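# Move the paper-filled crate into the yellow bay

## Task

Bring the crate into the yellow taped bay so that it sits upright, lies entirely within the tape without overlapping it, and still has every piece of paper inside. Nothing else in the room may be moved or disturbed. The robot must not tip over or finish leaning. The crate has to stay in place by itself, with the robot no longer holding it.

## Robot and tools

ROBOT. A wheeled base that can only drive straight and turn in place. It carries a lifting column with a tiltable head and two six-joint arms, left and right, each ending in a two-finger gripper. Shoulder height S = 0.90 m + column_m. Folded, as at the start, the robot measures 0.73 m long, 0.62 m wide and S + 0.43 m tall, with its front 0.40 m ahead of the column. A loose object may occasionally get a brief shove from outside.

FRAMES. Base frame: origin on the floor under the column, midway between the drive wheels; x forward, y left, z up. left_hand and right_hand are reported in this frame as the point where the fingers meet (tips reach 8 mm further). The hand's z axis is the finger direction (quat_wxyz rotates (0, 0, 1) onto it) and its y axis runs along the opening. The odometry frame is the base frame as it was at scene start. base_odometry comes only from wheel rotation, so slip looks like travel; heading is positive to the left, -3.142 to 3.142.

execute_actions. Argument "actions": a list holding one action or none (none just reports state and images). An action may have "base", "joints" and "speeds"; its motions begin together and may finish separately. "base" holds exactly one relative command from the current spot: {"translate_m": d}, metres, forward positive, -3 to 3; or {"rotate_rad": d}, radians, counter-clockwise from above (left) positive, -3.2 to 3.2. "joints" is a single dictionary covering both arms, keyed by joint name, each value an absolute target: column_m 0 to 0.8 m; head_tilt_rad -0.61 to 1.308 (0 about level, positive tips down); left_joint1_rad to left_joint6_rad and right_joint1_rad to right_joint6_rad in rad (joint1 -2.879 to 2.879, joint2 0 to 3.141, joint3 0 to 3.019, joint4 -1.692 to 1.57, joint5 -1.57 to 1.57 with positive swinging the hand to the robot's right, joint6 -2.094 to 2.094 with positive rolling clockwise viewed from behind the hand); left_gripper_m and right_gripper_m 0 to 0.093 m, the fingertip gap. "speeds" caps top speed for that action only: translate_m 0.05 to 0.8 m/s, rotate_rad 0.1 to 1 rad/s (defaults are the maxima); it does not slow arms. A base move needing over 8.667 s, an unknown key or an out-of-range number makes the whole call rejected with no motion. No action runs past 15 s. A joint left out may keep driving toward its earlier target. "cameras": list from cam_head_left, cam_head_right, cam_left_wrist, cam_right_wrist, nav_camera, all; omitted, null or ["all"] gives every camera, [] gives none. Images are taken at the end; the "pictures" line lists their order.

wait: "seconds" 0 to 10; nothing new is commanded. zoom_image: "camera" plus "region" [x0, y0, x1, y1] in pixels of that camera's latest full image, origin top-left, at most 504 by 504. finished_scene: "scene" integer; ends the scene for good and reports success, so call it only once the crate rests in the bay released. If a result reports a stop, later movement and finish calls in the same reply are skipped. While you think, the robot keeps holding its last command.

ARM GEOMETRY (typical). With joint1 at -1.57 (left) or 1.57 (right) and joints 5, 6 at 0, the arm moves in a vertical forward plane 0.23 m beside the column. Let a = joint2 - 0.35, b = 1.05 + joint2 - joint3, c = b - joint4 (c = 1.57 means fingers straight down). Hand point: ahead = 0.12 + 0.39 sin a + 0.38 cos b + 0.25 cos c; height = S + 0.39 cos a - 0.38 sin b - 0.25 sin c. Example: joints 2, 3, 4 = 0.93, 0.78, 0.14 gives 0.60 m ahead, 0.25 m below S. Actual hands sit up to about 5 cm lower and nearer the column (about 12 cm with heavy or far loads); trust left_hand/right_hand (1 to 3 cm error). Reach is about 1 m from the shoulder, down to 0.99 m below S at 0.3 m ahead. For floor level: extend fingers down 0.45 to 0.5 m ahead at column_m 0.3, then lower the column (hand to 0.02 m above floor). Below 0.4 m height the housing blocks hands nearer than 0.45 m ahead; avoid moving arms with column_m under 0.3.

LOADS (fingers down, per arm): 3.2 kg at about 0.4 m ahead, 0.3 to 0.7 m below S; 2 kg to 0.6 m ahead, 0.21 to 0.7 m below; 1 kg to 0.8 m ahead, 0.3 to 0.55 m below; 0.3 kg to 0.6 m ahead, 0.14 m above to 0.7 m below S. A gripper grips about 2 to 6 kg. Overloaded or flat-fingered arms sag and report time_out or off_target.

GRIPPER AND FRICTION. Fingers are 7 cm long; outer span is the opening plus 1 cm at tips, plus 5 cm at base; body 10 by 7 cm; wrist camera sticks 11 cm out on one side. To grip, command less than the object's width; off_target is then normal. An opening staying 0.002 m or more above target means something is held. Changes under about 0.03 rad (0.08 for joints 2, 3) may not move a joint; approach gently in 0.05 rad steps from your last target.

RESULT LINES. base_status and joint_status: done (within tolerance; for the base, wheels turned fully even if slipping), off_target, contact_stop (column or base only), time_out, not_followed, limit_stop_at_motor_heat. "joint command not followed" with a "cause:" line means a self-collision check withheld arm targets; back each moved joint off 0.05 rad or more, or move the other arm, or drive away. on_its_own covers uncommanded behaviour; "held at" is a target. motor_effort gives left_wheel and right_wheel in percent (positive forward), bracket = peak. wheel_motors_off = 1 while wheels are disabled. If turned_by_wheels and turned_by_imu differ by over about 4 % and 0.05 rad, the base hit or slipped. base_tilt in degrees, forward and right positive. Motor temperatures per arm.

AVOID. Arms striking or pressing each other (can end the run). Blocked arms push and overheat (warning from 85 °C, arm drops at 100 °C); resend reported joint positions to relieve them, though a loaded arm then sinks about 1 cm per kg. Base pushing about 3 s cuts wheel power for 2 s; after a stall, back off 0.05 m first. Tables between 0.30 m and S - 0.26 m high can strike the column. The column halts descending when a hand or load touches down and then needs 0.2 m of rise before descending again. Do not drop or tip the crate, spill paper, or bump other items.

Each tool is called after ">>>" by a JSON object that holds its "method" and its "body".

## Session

>>> {"method": "execute_actions", "body": {"actions": []}}

Scene clock: 0.00 s.
Motor temperatures (°C, as the motors report them): left_arm=[27 27 25 27 24 27] | right_arm=[26 29 26 27 27 28]
base_odometry: x=+0.000 y=+0.000 heading=+0.000 (m, m, rad; odometry frame)
turned_by_wheels: +0.000 (rad since the last result)
turned_by_imu: +0.000 (rad since the last result)
base_tilt: forward=-0.1 right=+0.3 (deg)
base_status: not commanded
joint_positions: column_m=+0.552 head_tilt_rad=+0.879 left_joint1_rad=-1.586 left_joint2_rad=+0.901 left_joint3_rad=+0.407 left_joint4_rad=-0.957 left_joint5_rad=-0.050 left_joint6_rad=+0.079 left_gripper_m=+0.095 right_joint1_rad=+1.566 right_joint2_rad=+0.878 right_joint3_rad=+0.423 right_joint4_rad=-0.919 right_joint5_rad=-0.028 right_joint6_rad=-0.032 right_gripper_m=+0.094
joint_status: not commanded
wheel_motors_off: 0
motor_effort: left_wheel=+1 right_wheel=+1 (%)
left_hand: x=+0.1414 y=+0.2300 z=+1.2523 quat_wxyz=(+0.447, -0.053, -0.893, -0.001) (m; base frame)
right_hand: x=+0.1603 y=-0.2218 z=+1.2429 quat_wxyz=(+0.412, +0.007, -0.911, -0.018) (m; base frame)
pictures: cam_head_left, cam_head_right, cam_left_wrist, cam_right_wrist, nav_camera
Images, in order (width x height): cam_head_left 672x504, cam_head_right 672x504, cam_left_wrist 504x504, cam_right_wrist 504x504, nav_camera 672x504.

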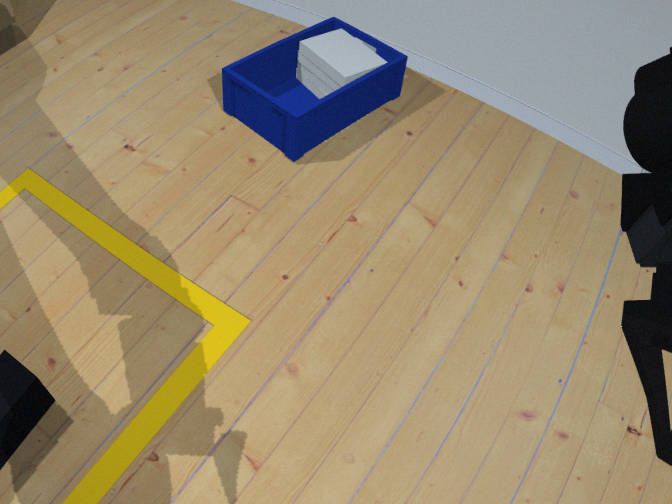

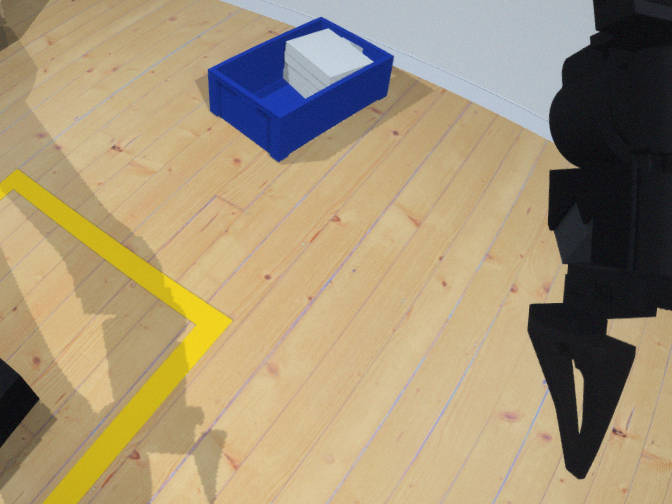

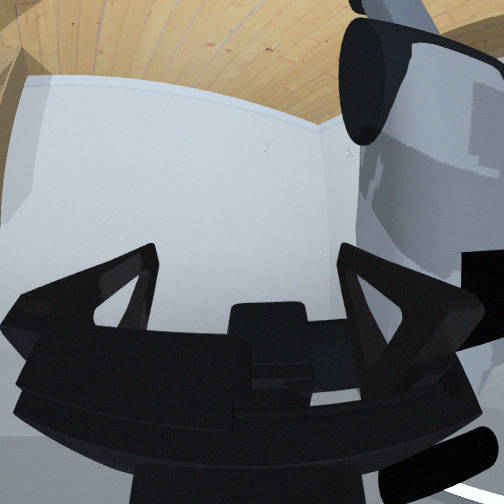

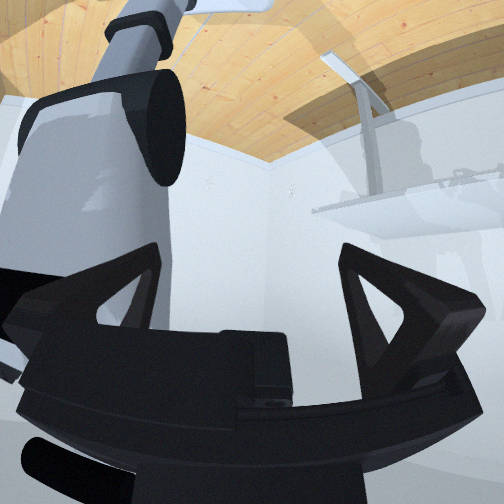

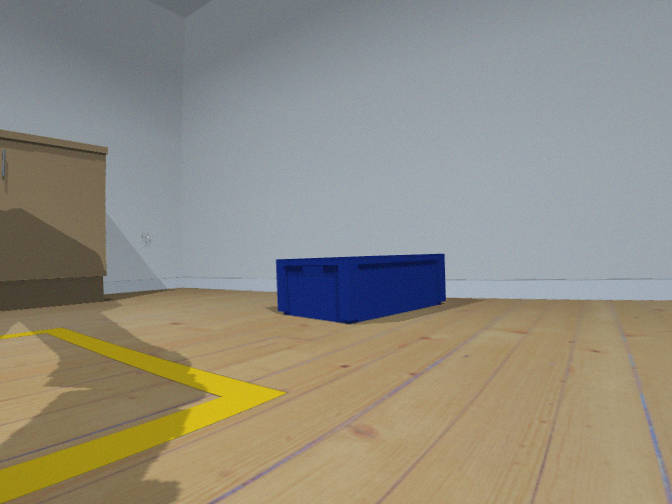

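Similar layout. Look at the bay.

>>> {"method": "execute_actions", "body": {"actions": [{"base":{"rotate_rad":0.6}}], "cameras": ["cam_head_left","nav_camera"]}}

Scene clock: 4.43 s.
Motor temperatures (°C, as the motors report them): left_arm=[27 27 25 27 24 27] | right_arm=[26 29 26 27 27 28]
base_odometry: x=+0.000 y=+0.000 heading=+0.599 (m, m, rad; odometry frame)
turned_by_wheels: +0.599 (rad since the last result)
turned_by_imu: +0.592 (rad since the last result)
base_tilt: forward=+0.0 right=+0.3 (deg)
base_status: done
joint_positions: column_m=+0.552 head_tilt_rad=+0.879 left_joint1_rad=-1.586 left_joint2_rad=+0.901 left_joint3_rad=+0.407 left_joint4_rad=-0.957 left_joint5_rad=-0.050 left_joint6_rad=+0.079 left_gripper_m=+0.095 right_joint1_rad=+1.566 right_joint2_rad=+0.878 right_joint3_rad=+0.423 right_joint4_rad=-0.919 right_joint5_rad=-0.028 right_joint6_rad=-0.032 right_gripper_m=+0.094
joint_status: not commanded
wheel_motors_off: 0
motor_effort: left_wheel=-5(45) right_wheel=+4(28) (%)
left_hand: x=+0.1414 y=+0.2300 z=+1.2523 quat_wxyz=(+0.447, -0.053, -0.893, -0.001) (m; base frame)
right_hand: x=+0.1603 y=-0.2218 z=+1.2429 quat_wxyz=(+0.412, +0.007, -0.911, -0.018) (m; base frame)
pictures: cam_head_left, nav_camera
Images, in order (width x height): cam_head_left 672x504, nav_camera 672x504.

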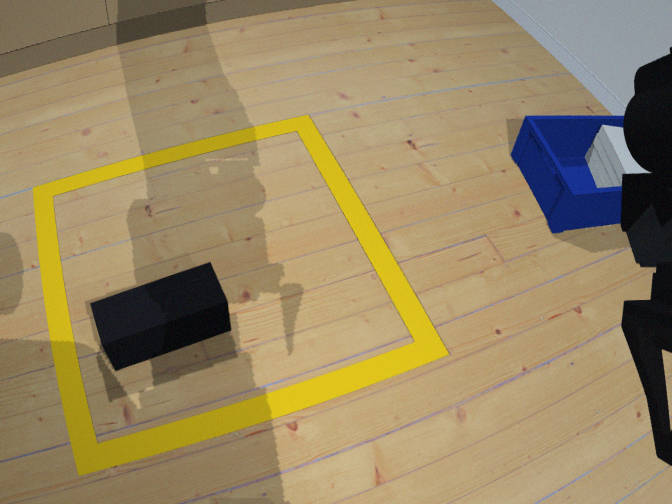

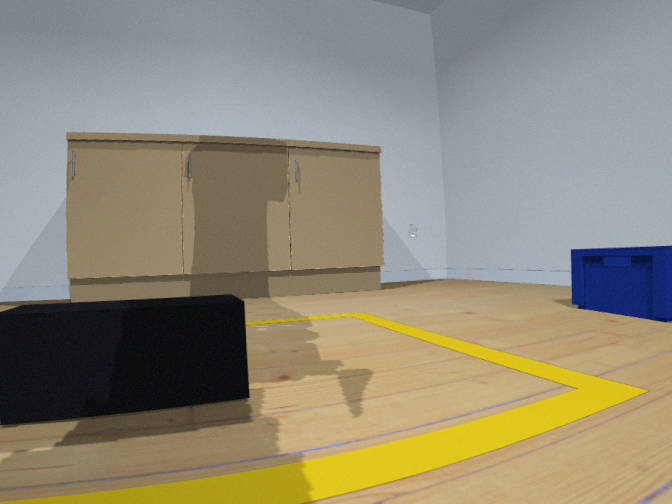

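>>> {"method": "execute_actions", "body": {"actions": [{"base":{"rotate_rad":-0.41},"joints":{"head_tilt_rad":1.1}}], "cameras": []}}

>>> {"method": "execute_actions", "body": {"actions": [{"base":{"translate_m":1.0}}], "cameras": []}}

>>> {"method": "execute_actions", "body": {"actions": [{"base":{"rotate_rad":0.76}}], "cameras": ["cam_head_left","nav_camera"]}}

Scene clock: 29.83 s.
Motor temperatures (°C, as the motors report them): left_arm=[27 27 25 27 24 27] | right_arm=[26 29 26 27 27 28]
base_odometry: x=+0.000 y=+0.000 heading=+0.191 (m, m, rad; odometry frame)
turned_by_wheels: -0.408 (rad since the last result)
turned_by_imu: -0.406 (rad since the last result)
base_tilt: forward=-0.1 right=+0.2 (deg)
base_status: done
joint_positions: column_m=+0.552 head_tilt_rad=+1.099 left_joint1_rad=-1.586 left_joint2_rad=+0.901 left_joint3_rad=+0.407 left_joint4_rad=-0.957 left_joint5_rad=-0.050 left_joint6_rad=+0.079 left_gripper_m=+0.095 right_joint1_rad=+1.566 right_joint2_rad=+0.878 right_joint3_rad=+0.423 right_joint4_rad=-0.919 right_joint5_rad=-0.028 right_joint6_rad=-0.032 right_gripper_m=+0.094
joint_status: all done
wheel_motors_off: 0
motor_effort: left_wheel=+6(26) right_wheel=-3(20) (%)
left_hand: x=+0.1414 y=+0.2300 z=+1.2523 quat_wxyz=(+0.447, -0.053, -0.893, -0.001) (m; base frame)
right_hand: x=+0.1603 y=-0.2218 z=+1.2429 quat_wxyz=(+0.412, +0.007, -0.911, -0.018) (m; base frame)
pictures: none
No camera images: the call's "cameras" was empty. Leave "cameras" out to get every camera's image.

Scene clock: 33.13 s.
Motor temperatures (°C, as the motors report them): left_arm=[27 27 25 27 24 27] | right_arm=[26 29 26 27 27 28]
base_odometry: x=+0.982 y=+0.190 heading=+0.192 (m, m, rad; odometry frame)
turned_by_wheels: +0.001 (rad since the last result)
turned_by_imu: -0.003 (rad since the last result)
base_tilt: forward=-0.1 right=+0.3 (deg)
base_status: done
joint_positions: column_m=+0.552 head_tilt_rad=+1.100 left_joint1_rad=-1.586 left_joint2_rad=+0.901 left_joint3_rad=+0.408 left_joint4_rad=-0.957 left_joint5_rad=-0.050 left_joint6_rad=+0.079 left_gripper_m=+0.095 right_joint1_rad=+1.566 right_joint2_rad=+0.878 right_joint3_rad=+0.423 right_joint4_rad=-0.919 right_joint5_rad=-0.028 right_joint6_rad=-0.032 right_gripper_m=+0.094
joint_status: not commanded
wheel_motors_off: 0
motor_effort: left_wheel=+1(58) right_wheel=-1(40) (%)
left_hand: x=+0.1418 y=+0.2299 z=+1.2522 quat_wxyz=(+0.447, -0.053, -0.893, -0.001) (m; base frame)
right_hand: x=+0.1607 y=-0.2218 z=+1.2428 quat_wxyz=(+0.412, +0.007, -0.911, -0.018) (m; base frame)
pictures: none
No camera images: the call's "cameras" was empty. Leave "cameras" out to get every camera's image.

Scene clock: 35.43 s.
Motor temperatures (°C, as the motors report them): left_arm=[27 27 25 27 24 27] | right_arm=[26 29 26 27 27 28]
base_odometry: x=+0.982 y=+0.190 heading=+0.951 (m, m, rad; odometry frame)
turned_by_wheels: +0.759 (rad since the last result)
turned_by_imu: +0.751 (rad since the last result)
base_tilt: forward=-0.1 right=+0.3 (deg)
base_status: done
joint_positions: column_m=+0.552 head_tilt_rad=+1.100 left_joint1_rad=-1.586 left_joint2_rad=+0.901 left_joint3_rad=+0.408 left_joint4_rad=-0.957 left_joint5_rad=-0.050 left_joint6_rad=+0.079 left_gripper_m=+0.095 right_joint1_rad=+1.566 right_joint2_rad=+0.878 right_joint3_rad=+0.423 right_joint4_rad=-0.919 right_joint5_rad=-0.028 right_joint6_rad=-0.032 right_gripper_m=+0.094
joint_status: not commanded
wheel_motors_off: 0
motor_effort: left_wheel=-5(47) right_wheel=+4(29) (%)
left_hand: x=+0.1418 y=+0.2299 z=+1.2522 quat_wxyz=(+0.447, -0.053, -0.893, -0.001) (m; base frame)
right_hand: x=+0.1607 y=-0.2218 z=+1.2428 quat_wxyz=(+0.412, +0.007, -0.911, -0.018) (m; base frame)
pictures: cam_head_left, nav_camera
Images, in order (width x height): cam_head_left 672x504, nav_camera 672x504.

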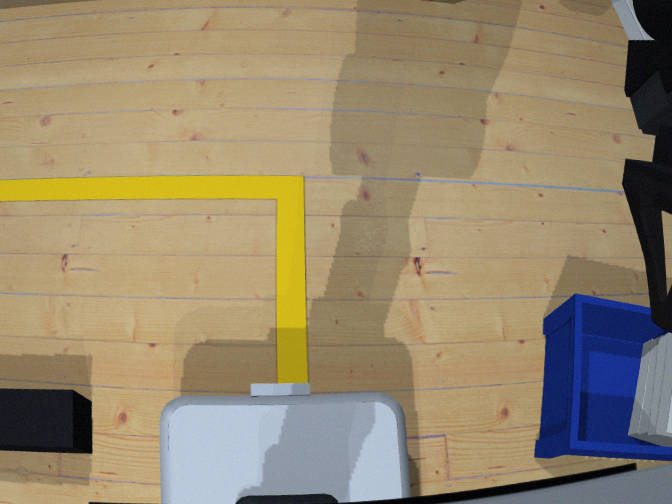

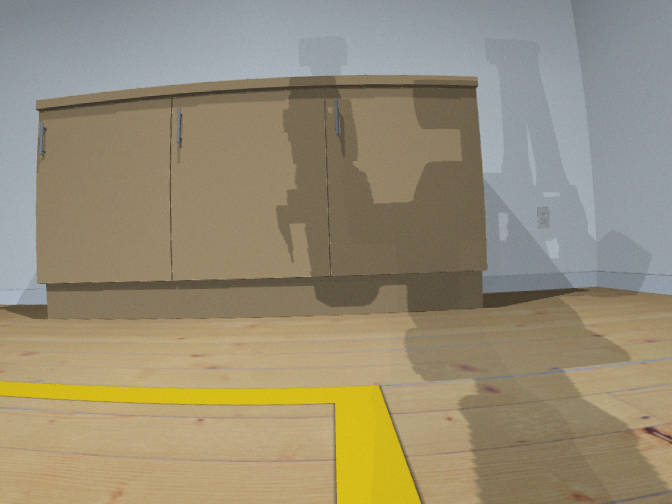

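>>> {"method": "execute_actions", "body": {"actions": [{"base":{"translate_m":0.78},"joints":{"column_m":0.35}}], "cameras": []}}

>>> {"method": "execute_actions", "body": {"actions": [{"base":{"rotate_rad":-1.83},"joints":{"right_joint1_rad":1.52,"right_joint2_rad":2.19,"right_joint3_rad":1.67,"right_joint4_rad":-0.01,"right_joint5_rad":0,"right_joint6_rad":-1.66,"right_gripper_m":0.093,"column_m":0.2}}], "cameras": ["cam_head_left","cam_right_wrist","nav_camera"]}}

Scene clock: 49.47 s.
Motor temperatures (°C, as the motors report them): left_arm=[27 27 25 27 24 27] | right_arm=[26 29 26 27 27 28]
base_odometry: x=+1.435 y=+0.825 heading=+0.951 (m, m, rad; odometry frame)
turned_by_wheels: +0.000 (rad since the last result)
turned_by_imu: -0.003 (rad since the last result)
base_tilt: forward=-0.1 right=+0.3 (deg)
base_status: done
joint_positions: column_m=+0.350 head_tilt_rad=+1.100 left_joint1_rad=-1.586 left_joint2_rad=+0.901 left_joint3_rad=+0.408 left_joint4_rad=-0.957 left_joint5_rad=-0.050 left_joint6_rad=+0.079 left_gripper_m=+0.095 right_joint1_rad=+1.566 right_joint2_rad=+0.878 right_joint3_rad=+0.423 right_joint4_rad=-0.919 right_joint5_rad=-0.028 right_joint6_rad=-0.032 right_gripper_m=+0.094
joint_status: all done
wheel_motors_off: 0
motor_effort: left_wheel=+0(44) right_wheel=+1(41) (%)
left_hand: x=+0.1422 y=+0.2299 z=+1.0499 quat_wxyz=(+0.446, -0.053, -0.893, -0.001) (m; base frame)
right_hand: x=+0.1605 y=-0.2218 z=+1.0407 quat_wxyz=(+0.412, +0.007, -0.911, -0.018) (m; base frame)
pictures: none
No camera images: the call's "cameras" was empty. Leave "cameras" out to get every camera's image.

Scene clock: 52.83 s.
Motor temperatures (°C, as the motors report them): left_arm=[27 27 25 27 24 27] | right_arm=[26 30 26 27 27 28]
base_odometry: x=+1.435 y=+0.825 heading=-0.878 (m, m, rad; odometry frame)
turned_by_wheels: -1.829 (rad since the last result)
turned_by_imu: -1.813 (rad since the last result)
base_tilt: forward=-0.1 right=+0.3 (deg)
base_status: done
joint_positions: column_m=+0.200 head_tilt_rad=+1.100 left_joint1_rad=-1.586 left_joint2_rad=+0.901 left_joint3_rad=+0.408 left_joint4_rad=-0.957 left_joint5_rad=-0.050 left_joint6_rad=+0.079 left_gripper_m=+0.095 right_joint1_rad=+1.516 right_joint2_rad=+2.195 right_joint3_rad=+1.670 right_joint4_rad=-0.018 right_joint5_rad=-0.003 right_joint6_rad=-1.650 right_gripper_m=+0.093
joint_status: all done
wheel_motors_off: 0
motor_effort: left_wheel=+5(32) right_wheel=-4(44) (%)
left_hand: x=+0.1422 y=+0.2299 z=+0.8999 quat_wxyz=(+0.446, -0.053, -0.893, -0.001) (m; base frame)
right_hand: x=+0.4884 y=-0.2705 z=+0.3700 quat_wxyz=(+0.022, +0.725, -0.689, +0.008) (m; base frame)
pictures: cam_head_left, cam_right_wrist, nav_camera
Images, in order (width x height): cam_head_left 672x504, cam_right_wrist 504x504, nav_camera 672x504.

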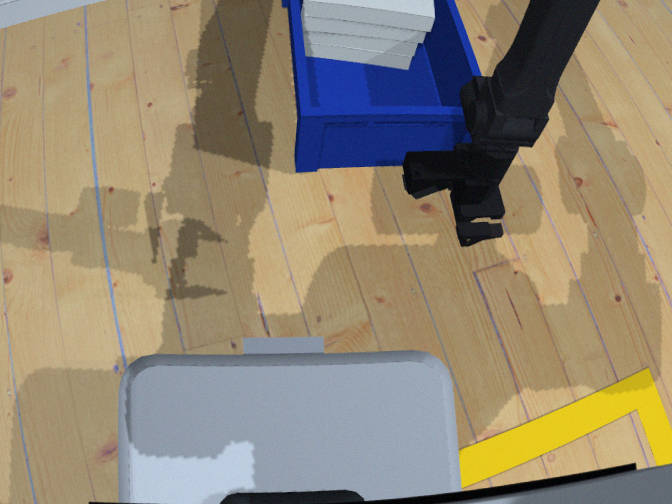

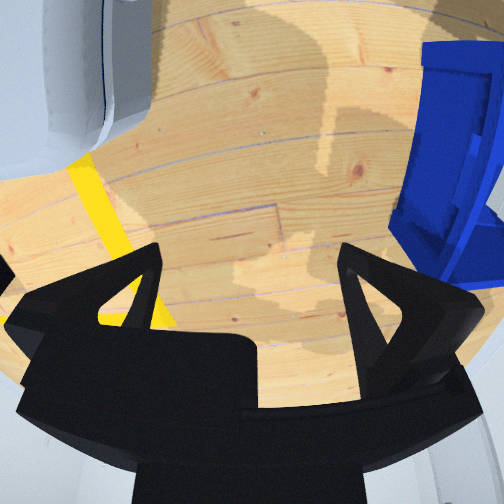

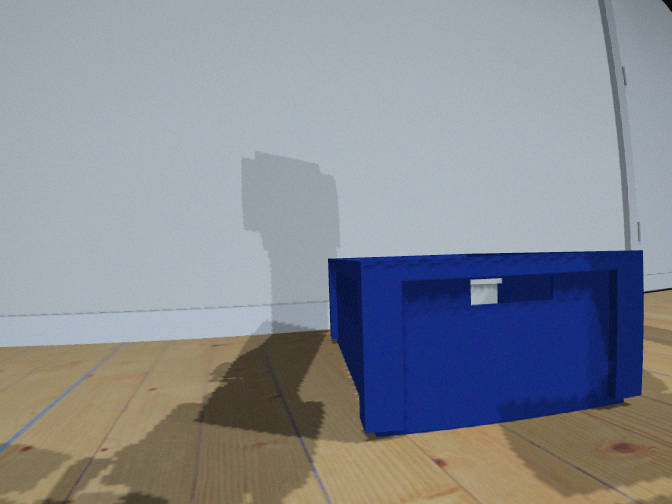

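>>> {"method": "execute_actions", "body": {"actions": [{"base":{"translate_m":0.3},"joints":{"right_joint1_rad":1.575,"right_joint6_rad":-1.62,"column_m":0.1}}], "cameras": ["cam_head_left","cam_right_wrist"]}}

Scene clock: 58.77 s.
Motor temperatures (°C, as the motors report them): left_arm=[27 27 25 27 24 27] | right_arm=[26 30 26 27 27 28]
base_odometry: x=+1.626 y=+0.594 heading=-0.879 (m, m, rad; odometry frame)
turned_by_wheels: -0.001 (rad since the last result)
turned_by_imu: -0.003 (rad since the last result)
base_tilt: forward=-0.1 right=+0.3 (deg)
base_status: done
joint_positions: column_m=+0.100 head_tilt_rad=+1.100 left_joint1_rad=-1.586 left_joint2_rad=+0.901 left_joint3_rad=+0.409 left_joint4_rad=-0.957 left_joint5_rad=-0.050 left_joint6_rad=+0.079 left_gripper_m=+0.095 right_joint1_rad=+1.580 right_joint2_rad=+2.193 right_joint3_rad=+1.671 right_joint4_rad=-0.018 right_joint5_rad=-0.003 right_joint6_rad=-1.625 right_gripper_m=+0.093
joint_status: all done
wheel_motors_off: 0
motor_effort: left_wheel=-1(57) right_wheel=+1(36) (%)
left_hand: x=+0.1426 y=+0.2299 z=+0.7998 quat_wxyz=(+0.446, -0.053, -0.893, -0.001) (m; base frame)
right_hand: x=+0.4904 y=-0.2175 z=+0.2695 quat_wxyz=(+0.002, +0.728, -0.686, -0.010) (m; base frame)
pictures: cam_head_left, cam_right_wrist
Images, in order (width x height): cam_head_left 672x504, cam_right_wrist 504x504.

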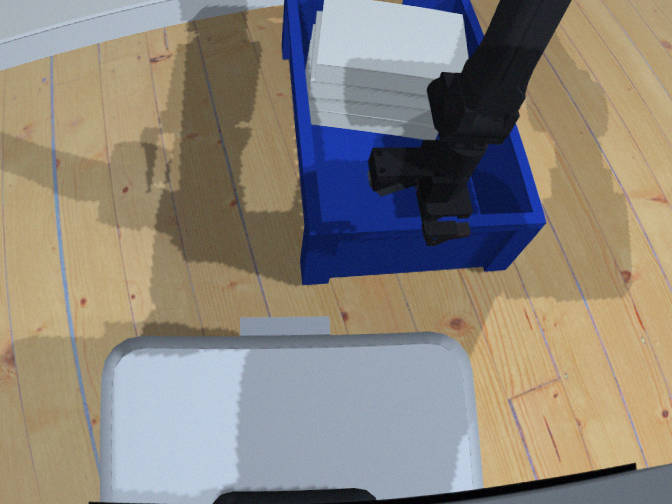

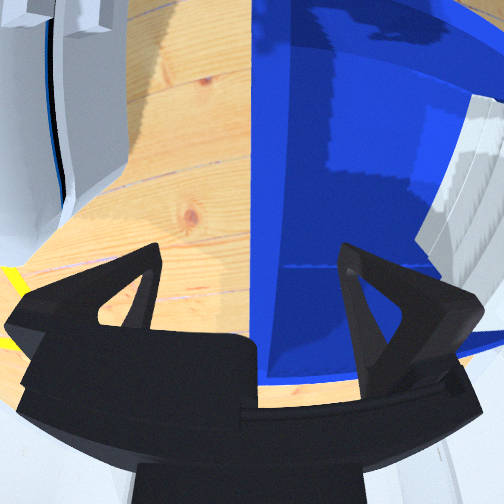

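Well aligned.

>>> {"method": "execute_actions", "body": {"actions": [{"joints":{"column_m":0.005}}], "cameras": []}}

>>> {"method": "execute_actions", "body": {"actions": [{"joints":{"right_gripper_m":0.0,"head_tilt_rad":0.95}}], "cameras": ["cam_right_wrist"]}}

>>> {"method": "execute_actions", "body": {"actions": [{"base":{"translate_m":-0.85},"speeds":{"translate_m":0.18},"joints":{"right_joint6_rad":-1.57}}], "cameras": ["cam_head_left","cam_head_right"]}}

Scene clock: 65.03 s.
Motor temperatures (°C, as the motors report them): left_arm=[27 27 25 27 24 27] | right_arm=[26 31 26 27 27 28]
base_odometry: x=+1.626 y=+0.594 heading=-0.879 (m, m, rad; odometry frame)
turned_by_wheels: +0.000 (rad since the last result)
turned_by_imu: -0.001 (rad since the last result)
base_tilt: forward=-0.1 right=+0.3 (deg)
base_status: not commanded
joint_positions: column_m=+0.005 head_tilt_rad=+1.100 left_joint1_rad=-1.586 left_joint2_rad=+0.901 left_joint3_rad=+0.409 left_joint4_rad=-0.957 left_joint5_rad=-0.050 left_joint6_rad=+0.079 left_gripper_m=+0.095 right_joint1_rad=+1.580 right_joint2_rad=+2.193 right_joint3_rad=+1.671 right_joint4_rad=-0.018 right_joint5_rad=-0.003 right_joint6_rad=-1.625 right_gripper_m=+0.093
joint_status: all done
wheel_motors_off: 0
motor_effort: left_wheel=-2(2) right_wheel=+1(2) (%)
left_hand: x=+0.1426 y=+0.2299 z=+0.7048 quat_wxyz=(+0.446, -0.053, -0.893, -0.001) (m; base frame)
right_hand: x=+0.4904 y=-0.2175 z=+0.1745 quat_wxyz=(+0.002, +0.728, -0.686, -0.010) (m; base frame)
pictures: none
No camera images: the call's "cameras" was empty. Leave "cameras" out to get every camera's image.

Scene clock: 65.73 s.
Motor temperatures (°C, as the motors report them): left_arm=[27 27 25 27 24 27] | right_arm=[26 31 26 27 27 28]
base_odometry: x=+1.626 y=+0.594 heading=-0.879 (m, m, rad; odometry frame)
turned_by_wheels: +0.000 (rad since the last result)
turned_by_imu: +0.000 (rad since the last result)
base_tilt: forward=-0.1 right=+0.3 (deg)
base_status: not commanded
joint_positions: column_m=+0.005 head_tilt_rad=+0.965 left_joint1_rad=-1.586 left_joint2_rad=+0.901 left_joint3_rad=+0.409 left_joint4_rad=-0.957 left_joint5_rad=-0.050 left_joint6_rad=+0.079 left_gripper_m=+0.095 right_joint1_rad=+1.580 right_joint2_rad=+2.189 right_joint3_rad=+1.679 right_joint4_rad=-0.008 right_joint5_rad=-0.003 right_joint6_rad=-1.624 right_gripper_m=+0.019
joint_status: right_gripper_m off_target (ended at +0.019, target +0.000); the others done
wheel_motors_off: 0
motor_effort: left_wheel=-4(4) right_wheel=+1(2) (%)
left_hand: x=+0.1426 y=+0.2299 z=+0.7048 quat_wxyz=(+0.446, -0.053, -0.893, -0.001) (m; base frame)
right_hand: x=+0.5008 y=-0.2174 z=+0.1759 quat_wxyz=(-0.006, +0.727, -0.686, -0.002) (m; base frame)
pictures: cam_right_wrist
Images, in order (width x height): cam_right_wrist 504x504.

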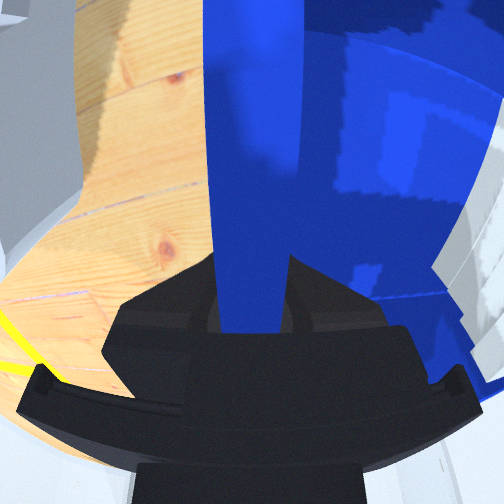

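Scene clock: 71.27 s.
Motor temperatures (°C, as the motors report them): left_arm=[27 27 25 27 24 27] | right_arm=[26 31 27 27 27 28]
base_odometry: x=+1.084 y=+1.248 heading=-0.879 (m, m, rad; odometry frame)
turned_by_wheels: +0.000 (rad since the last result)
turned_by_imu: +0.001 (rad since the last result)
base_tilt: forward=-0.1 right=+0.3 (deg)
base_status: done
joint_positions: column_m=+0.005 head_tilt_rad=+0.964 left_joint1_rad=-1.586 left_joint2_rad=+0.901 left_joint3_rad=+0.407 left_joint4_rad=-0.957 left_joint5_rad=-0.050 left_joint6_rad=+0.079 left_gripper_m=+0.095 right_joint1_rad=+1.580 right_joint2_rad=+2.198 right_joint3_rad=+1.779 right_joint4_rad=+0.055 right_joint5_rad=-0.001 right_joint6_rad=-1.613 right_gripper_m=+0.021
joint_status: right_joint6_rad time_out (moved +0.012 of +0.054)
wheel_motors_off: 0
on_its_own: right_joint6_rad reads -1.613 and still pushes toward -1.570 since a time_out
motor_effort: left_wheel=-3(34) right_wheel=-2(54) (%)
left_hand: x=+0.1418 y=+0.2300 z=+0.7051 quat_wxyz=(+0.447, -0.053, -0.893, -0.001) (m; base frame)
right_hand: x=+0.5727 y=-0.2173 z=+0.1780 quat_wxyz=(-0.059, +0.721, -0.689, +0.054) (m; base frame)
pictures: cam_head_left, cam_head_right
Images, in order (width x height): cam_head_left 672x504, cam_head_right 672x504.

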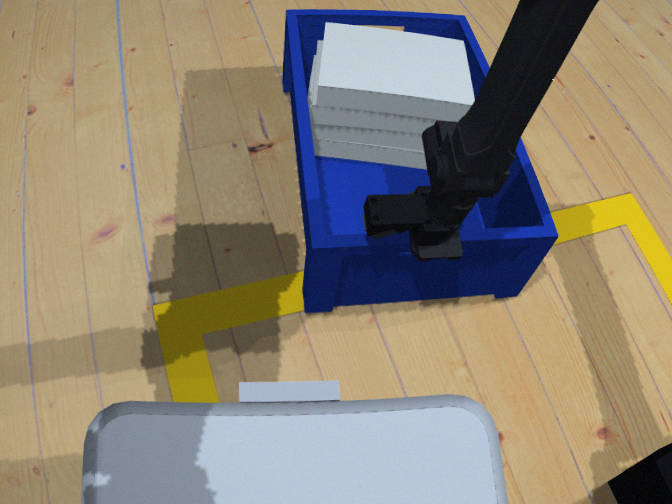

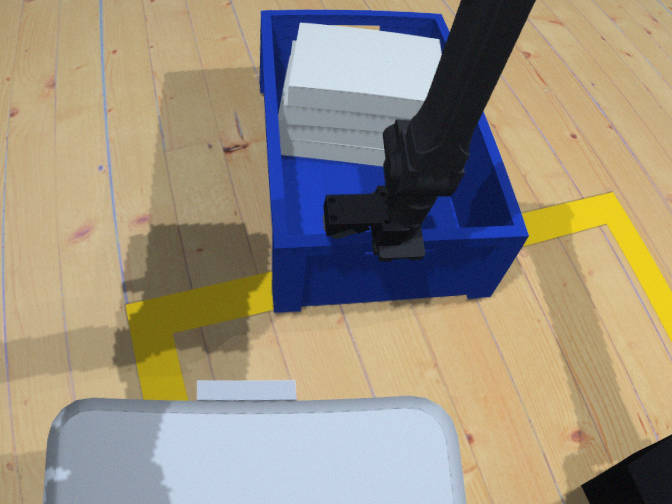

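>>> {"method": "execute_actions", "body": {"actions": [{"base":{"translate_m":-0.45},"speeds":{"translate_m":0.18},"joints":{"right_joint1_rad":1.49,"right_joint5_rad":-0.05,"right_joint6_rad":-1.68}}], "cameras": ["cam_head_left","cam_head_right"]}}

Scene clock: 77.87 s.
Motor temperatures (°C, as the motors report them): left_arm=[27 27 25 27 24 27] | right_arm=[26 32 28 27 27 28]
base_odometry: x=+0.797 y=+1.595 heading=-0.879 (m, m, rad; odometry frame)
turned_by_wheels: +0.000 (rad since the last result)
turned_by_imu: +0.000 (rad since the last result)
base_tilt: forward=-0.1 right=+0.3 (deg)
base_status: done
joint_positions: column_m=+0.005 head_tilt_rad=+0.964 left_joint1_rad=-1.586 left_joint2_rad=+0.900 left_joint3_rad=+0.407 left_joint4_rad=-0.957 left_joint5_rad=-0.050 left_joint6_rad=+0.079 left_gripper_m=+0.095 right_joint1_rad=+1.520 right_joint2_rad=+2.198 right_joint3_rad=+1.779 right_joint4_rad=+0.057 right_joint5_rad=-0.056 right_joint6_rad=-1.685 right_gripper_m=+0.021
joint_status: all done
wheel_motors_off: 0
motor_effort: left_wheel=-2(42) right_wheel=-1(32) (%)
left_hand: x=+0.1415 y=+0.2300 z=+0.7052 quat_wxyz=(+0.447, -0.053, -0.893, -0.001) (m; base frame)
right_hand: x=+0.5729 y=-0.2601 z=+0.1789 quat_wxyz=(-0.058, +0.738, -0.670, +0.057) (m; base frame)
pictures: cam_head_left, cam_head_right
Images, in order (width x height): cam_head_left 672x504, cam_head_right 672x504.

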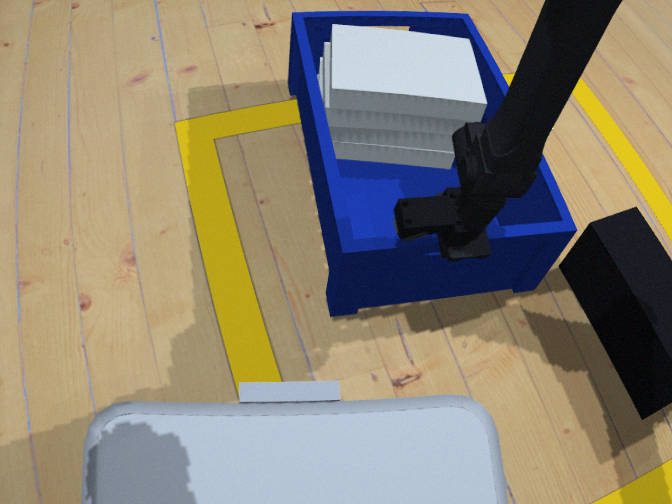

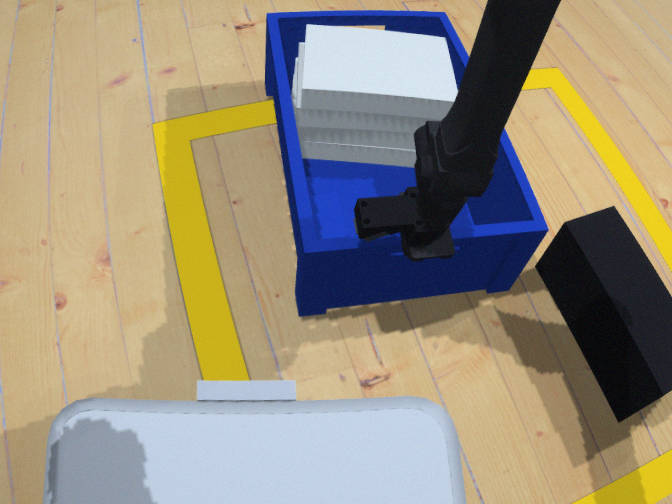

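>>> {"method": "execute_actions", "body": {"actions": [{"base":{"translate_m":-0.27},"speeds":{"translate_m":0.15},"joints":{"right_joint1_rad":1.52,"head_tilt_rad":0.9}}], "cameras": ["cam_head_left","cam_head_right"]}}

Scene clock: 83.90 s.
Motor temperatures (°C, as the motors report them): left_arm=[27 27 25 27 24 27] | right_arm=[26 32 28 27 27 28]
base_odometry: x=+0.625 y=+1.802 heading=-0.879 (m, m, rad; odometry frame)
turned_by_wheels: +0.000 (rad since the last result)
turned_by_imu: +0.000 (rad since the last result)
base_tilt: forward=-0.1 right=+0.3 (deg)
base_status: done
joint_positions: column_m=+0.005 head_tilt_rad=+0.914 left_joint1_rad=-1.586 left_joint2_rad=+0.899 left_joint3_rad=+0.407 left_joint4_rad=-0.957 left_joint5_rad=-0.050 left_joint6_rad=+0.079 left_gripper_m=+0.095 right_joint1_rad=+1.528 right_joint2_rad=+2.198 right_joint3_rad=+1.781 right_joint4_rad=+0.058 right_joint5_rad=-0.051 right_joint6_rad=-1.676 right_gripper_m=+0.021
joint_status: all done
wheel_motors_off: 0
motor_effort: left_wheel=-2(41) right_wheel=-1(32) (%)
left_hand: x=+0.1416 y=+0.2300 z=+0.7052 quat_wxyz=(+0.447, -0.053, -0.893, -0.001) (m; base frame)
right_hand: x=+0.5746 y=-0.2544 z=+0.1789 quat_wxyz=(-0.060, +0.736, -0.672, +0.058) (m; base frame)
pictures: cam_head_left, cam_head_right
Images, in order (width x height): cam_head_left 672x504, cam_head_right 672x504.

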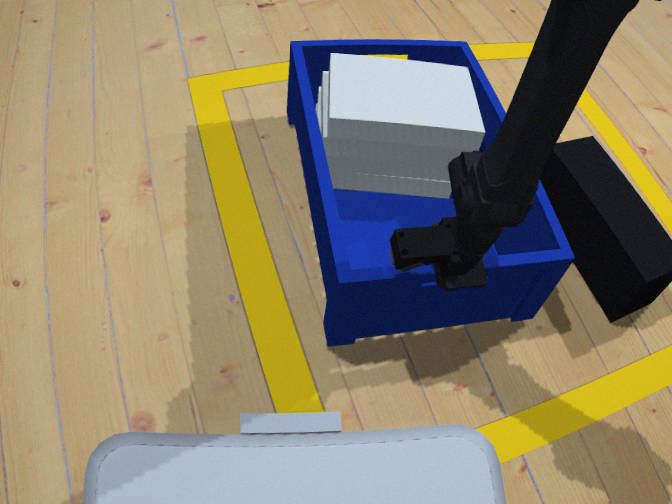

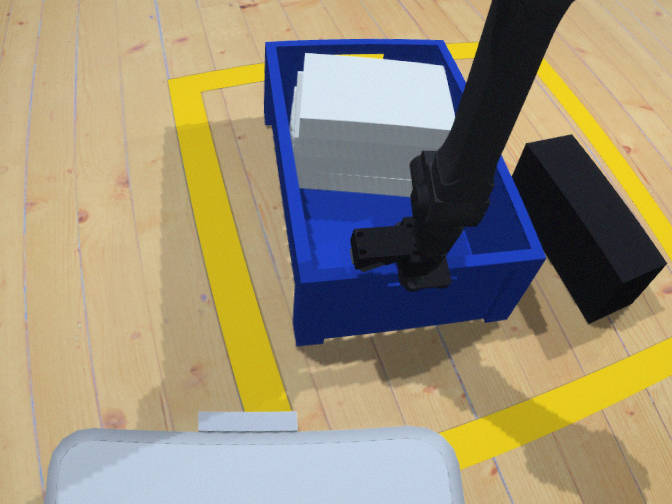

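>>> {"method": "execute_actions", "body": {"actions": [{"joints":{"right_joint1_rad":1.528,"right_joint2_rad":2.198,"right_joint3_rad":1.781,"right_joint4_rad":0.058,"right_joint5_rad":-0.051,"right_joint6_rad":-1.676,"right_gripper_m":0.08}}], "cameras": []}}

>>> {"method": "execute_actions", "body": {"actions": [{"joints":{"column_m":0.13}}], "cameras": ["cam_head_left","cam_right_wrist"]}}

Scene clock: 88.33 s.
Motor temperatures (°C, as the motors report them): left_arm=[27 27 25 27 24 27] | right_arm=[26 32 29 27 27 28]
base_odometry: x=+0.625 y=+1.802 heading=-0.879 (m, m, rad; odometry frame)
turned_by_wheels: +0.000 (rad since the last result)
turned_by_imu: -0.001 (rad since the last result)
base_tilt: forward=-0.1 right=+0.3 (deg)
base_status: not commanded
joint_positions: column_m=+0.005 head_tilt_rad=+0.914 left_joint1_rad=-1.586 left_joint2_rad=+0.899 left_joint3_rad=+0.407 left_joint4_rad=-0.957 left_joint5_rad=-0.050 left_joint6_rad=+0.079 left_gripper_m=+0.095 right_joint1_rad=+1.528 right_joint2_rad=+2.196 right_joint3_rad=+1.772 right_joint4_rad=+0.063 right_joint5_rad=-0.051 right_joint6_rad=-1.675 right_gripper_m=+0.080
joint_status: all done
wheel_motors_off: 0
motor_effort: left_wheel=-3(4) right_wheel=+1(2) (%)
left_hand: x=+0.1416 y=+0.2300 z=+0.7052 quat_wxyz=(+0.447, -0.053, -0.893, -0.001) (m; base frame)
right_hand: x=+0.5708 y=-0.2543 z=+0.1790 quat_wxyz=(-0.059, +0.736, -0.672, +0.056) (m; base frame)
pictures: none
No camera images: the call's "cameras" was empty. Leave "cameras" out to get every camera's image.

Scene clock: 90.53 s.
Motor temperatures (°C, as the motors report them): left_arm=[27 27 25 27 24 27] | right_arm=[26 32 28 27 27 28]
base_odometry: x=+0.625 y=+1.802 heading=-0.879 (m, m, rad; odometry frame)
turned_by_wheels: +0.000 (rad since the last result)
turned_by_imu: +0.000 (rad since the last result)
base_tilt: forward=-0.1 right=+0.3 (deg)
base_status: not commanded
joint_positions: column_m=+0.130 head_tilt_rad=+0.914 left_joint1_rad=-1.586 left_joint2_rad=+0.899 left_joint3_rad=+0.407 left_joint4_rad=-0.957 left_joint5_rad=-0.050 left_joint6_rad=+0.079 left_gripper_m=+0.095 right_joint1_rad=+1.528 right_joint2_rad=+2.196 right_joint3_rad=+1.772 right_joint4_rad=+0.063 right_joint5_rad=-0.051 right_joint6_rad=-1.675 right_gripper_m=+0.080
joint_status: all done
wheel_motors_off: 0
motor_effort: left_wheel=-3(3) right_wheel=+2(2) (%)
left_hand: x=+0.1416 y=+0.2300 z=+0.8301 quat_wxyz=(+0.447, -0.053, -0.893, -0.001) (m; base frame)
right_hand: x=+0.5708 y=-0.2543 z=+0.3038 quat_wxyz=(-0.059, +0.736, -0.672, +0.056) (m; base frame)
pictures: cam_head_left, cam_right_wrist
Images, in order (width x height): cam_head_left 672x504, cam_right_wrist 504x504.

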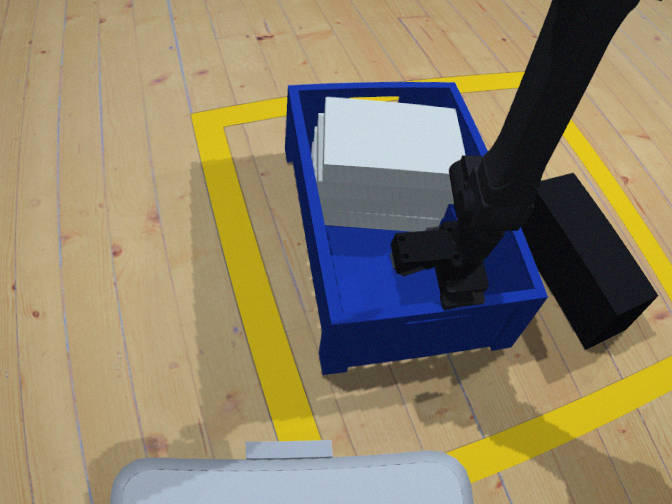

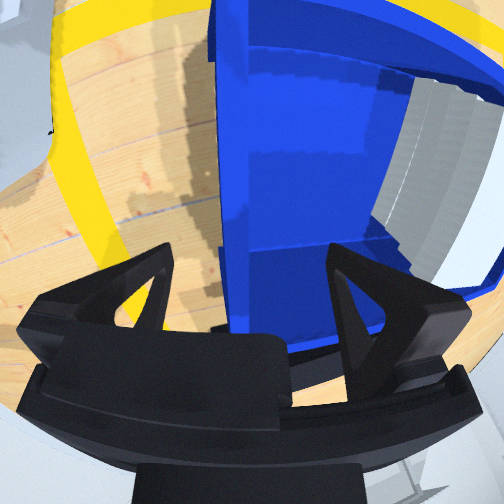

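>>> {"method": "finished_scene", "body": {"scene": 2}}

The scene is finished: the task was done.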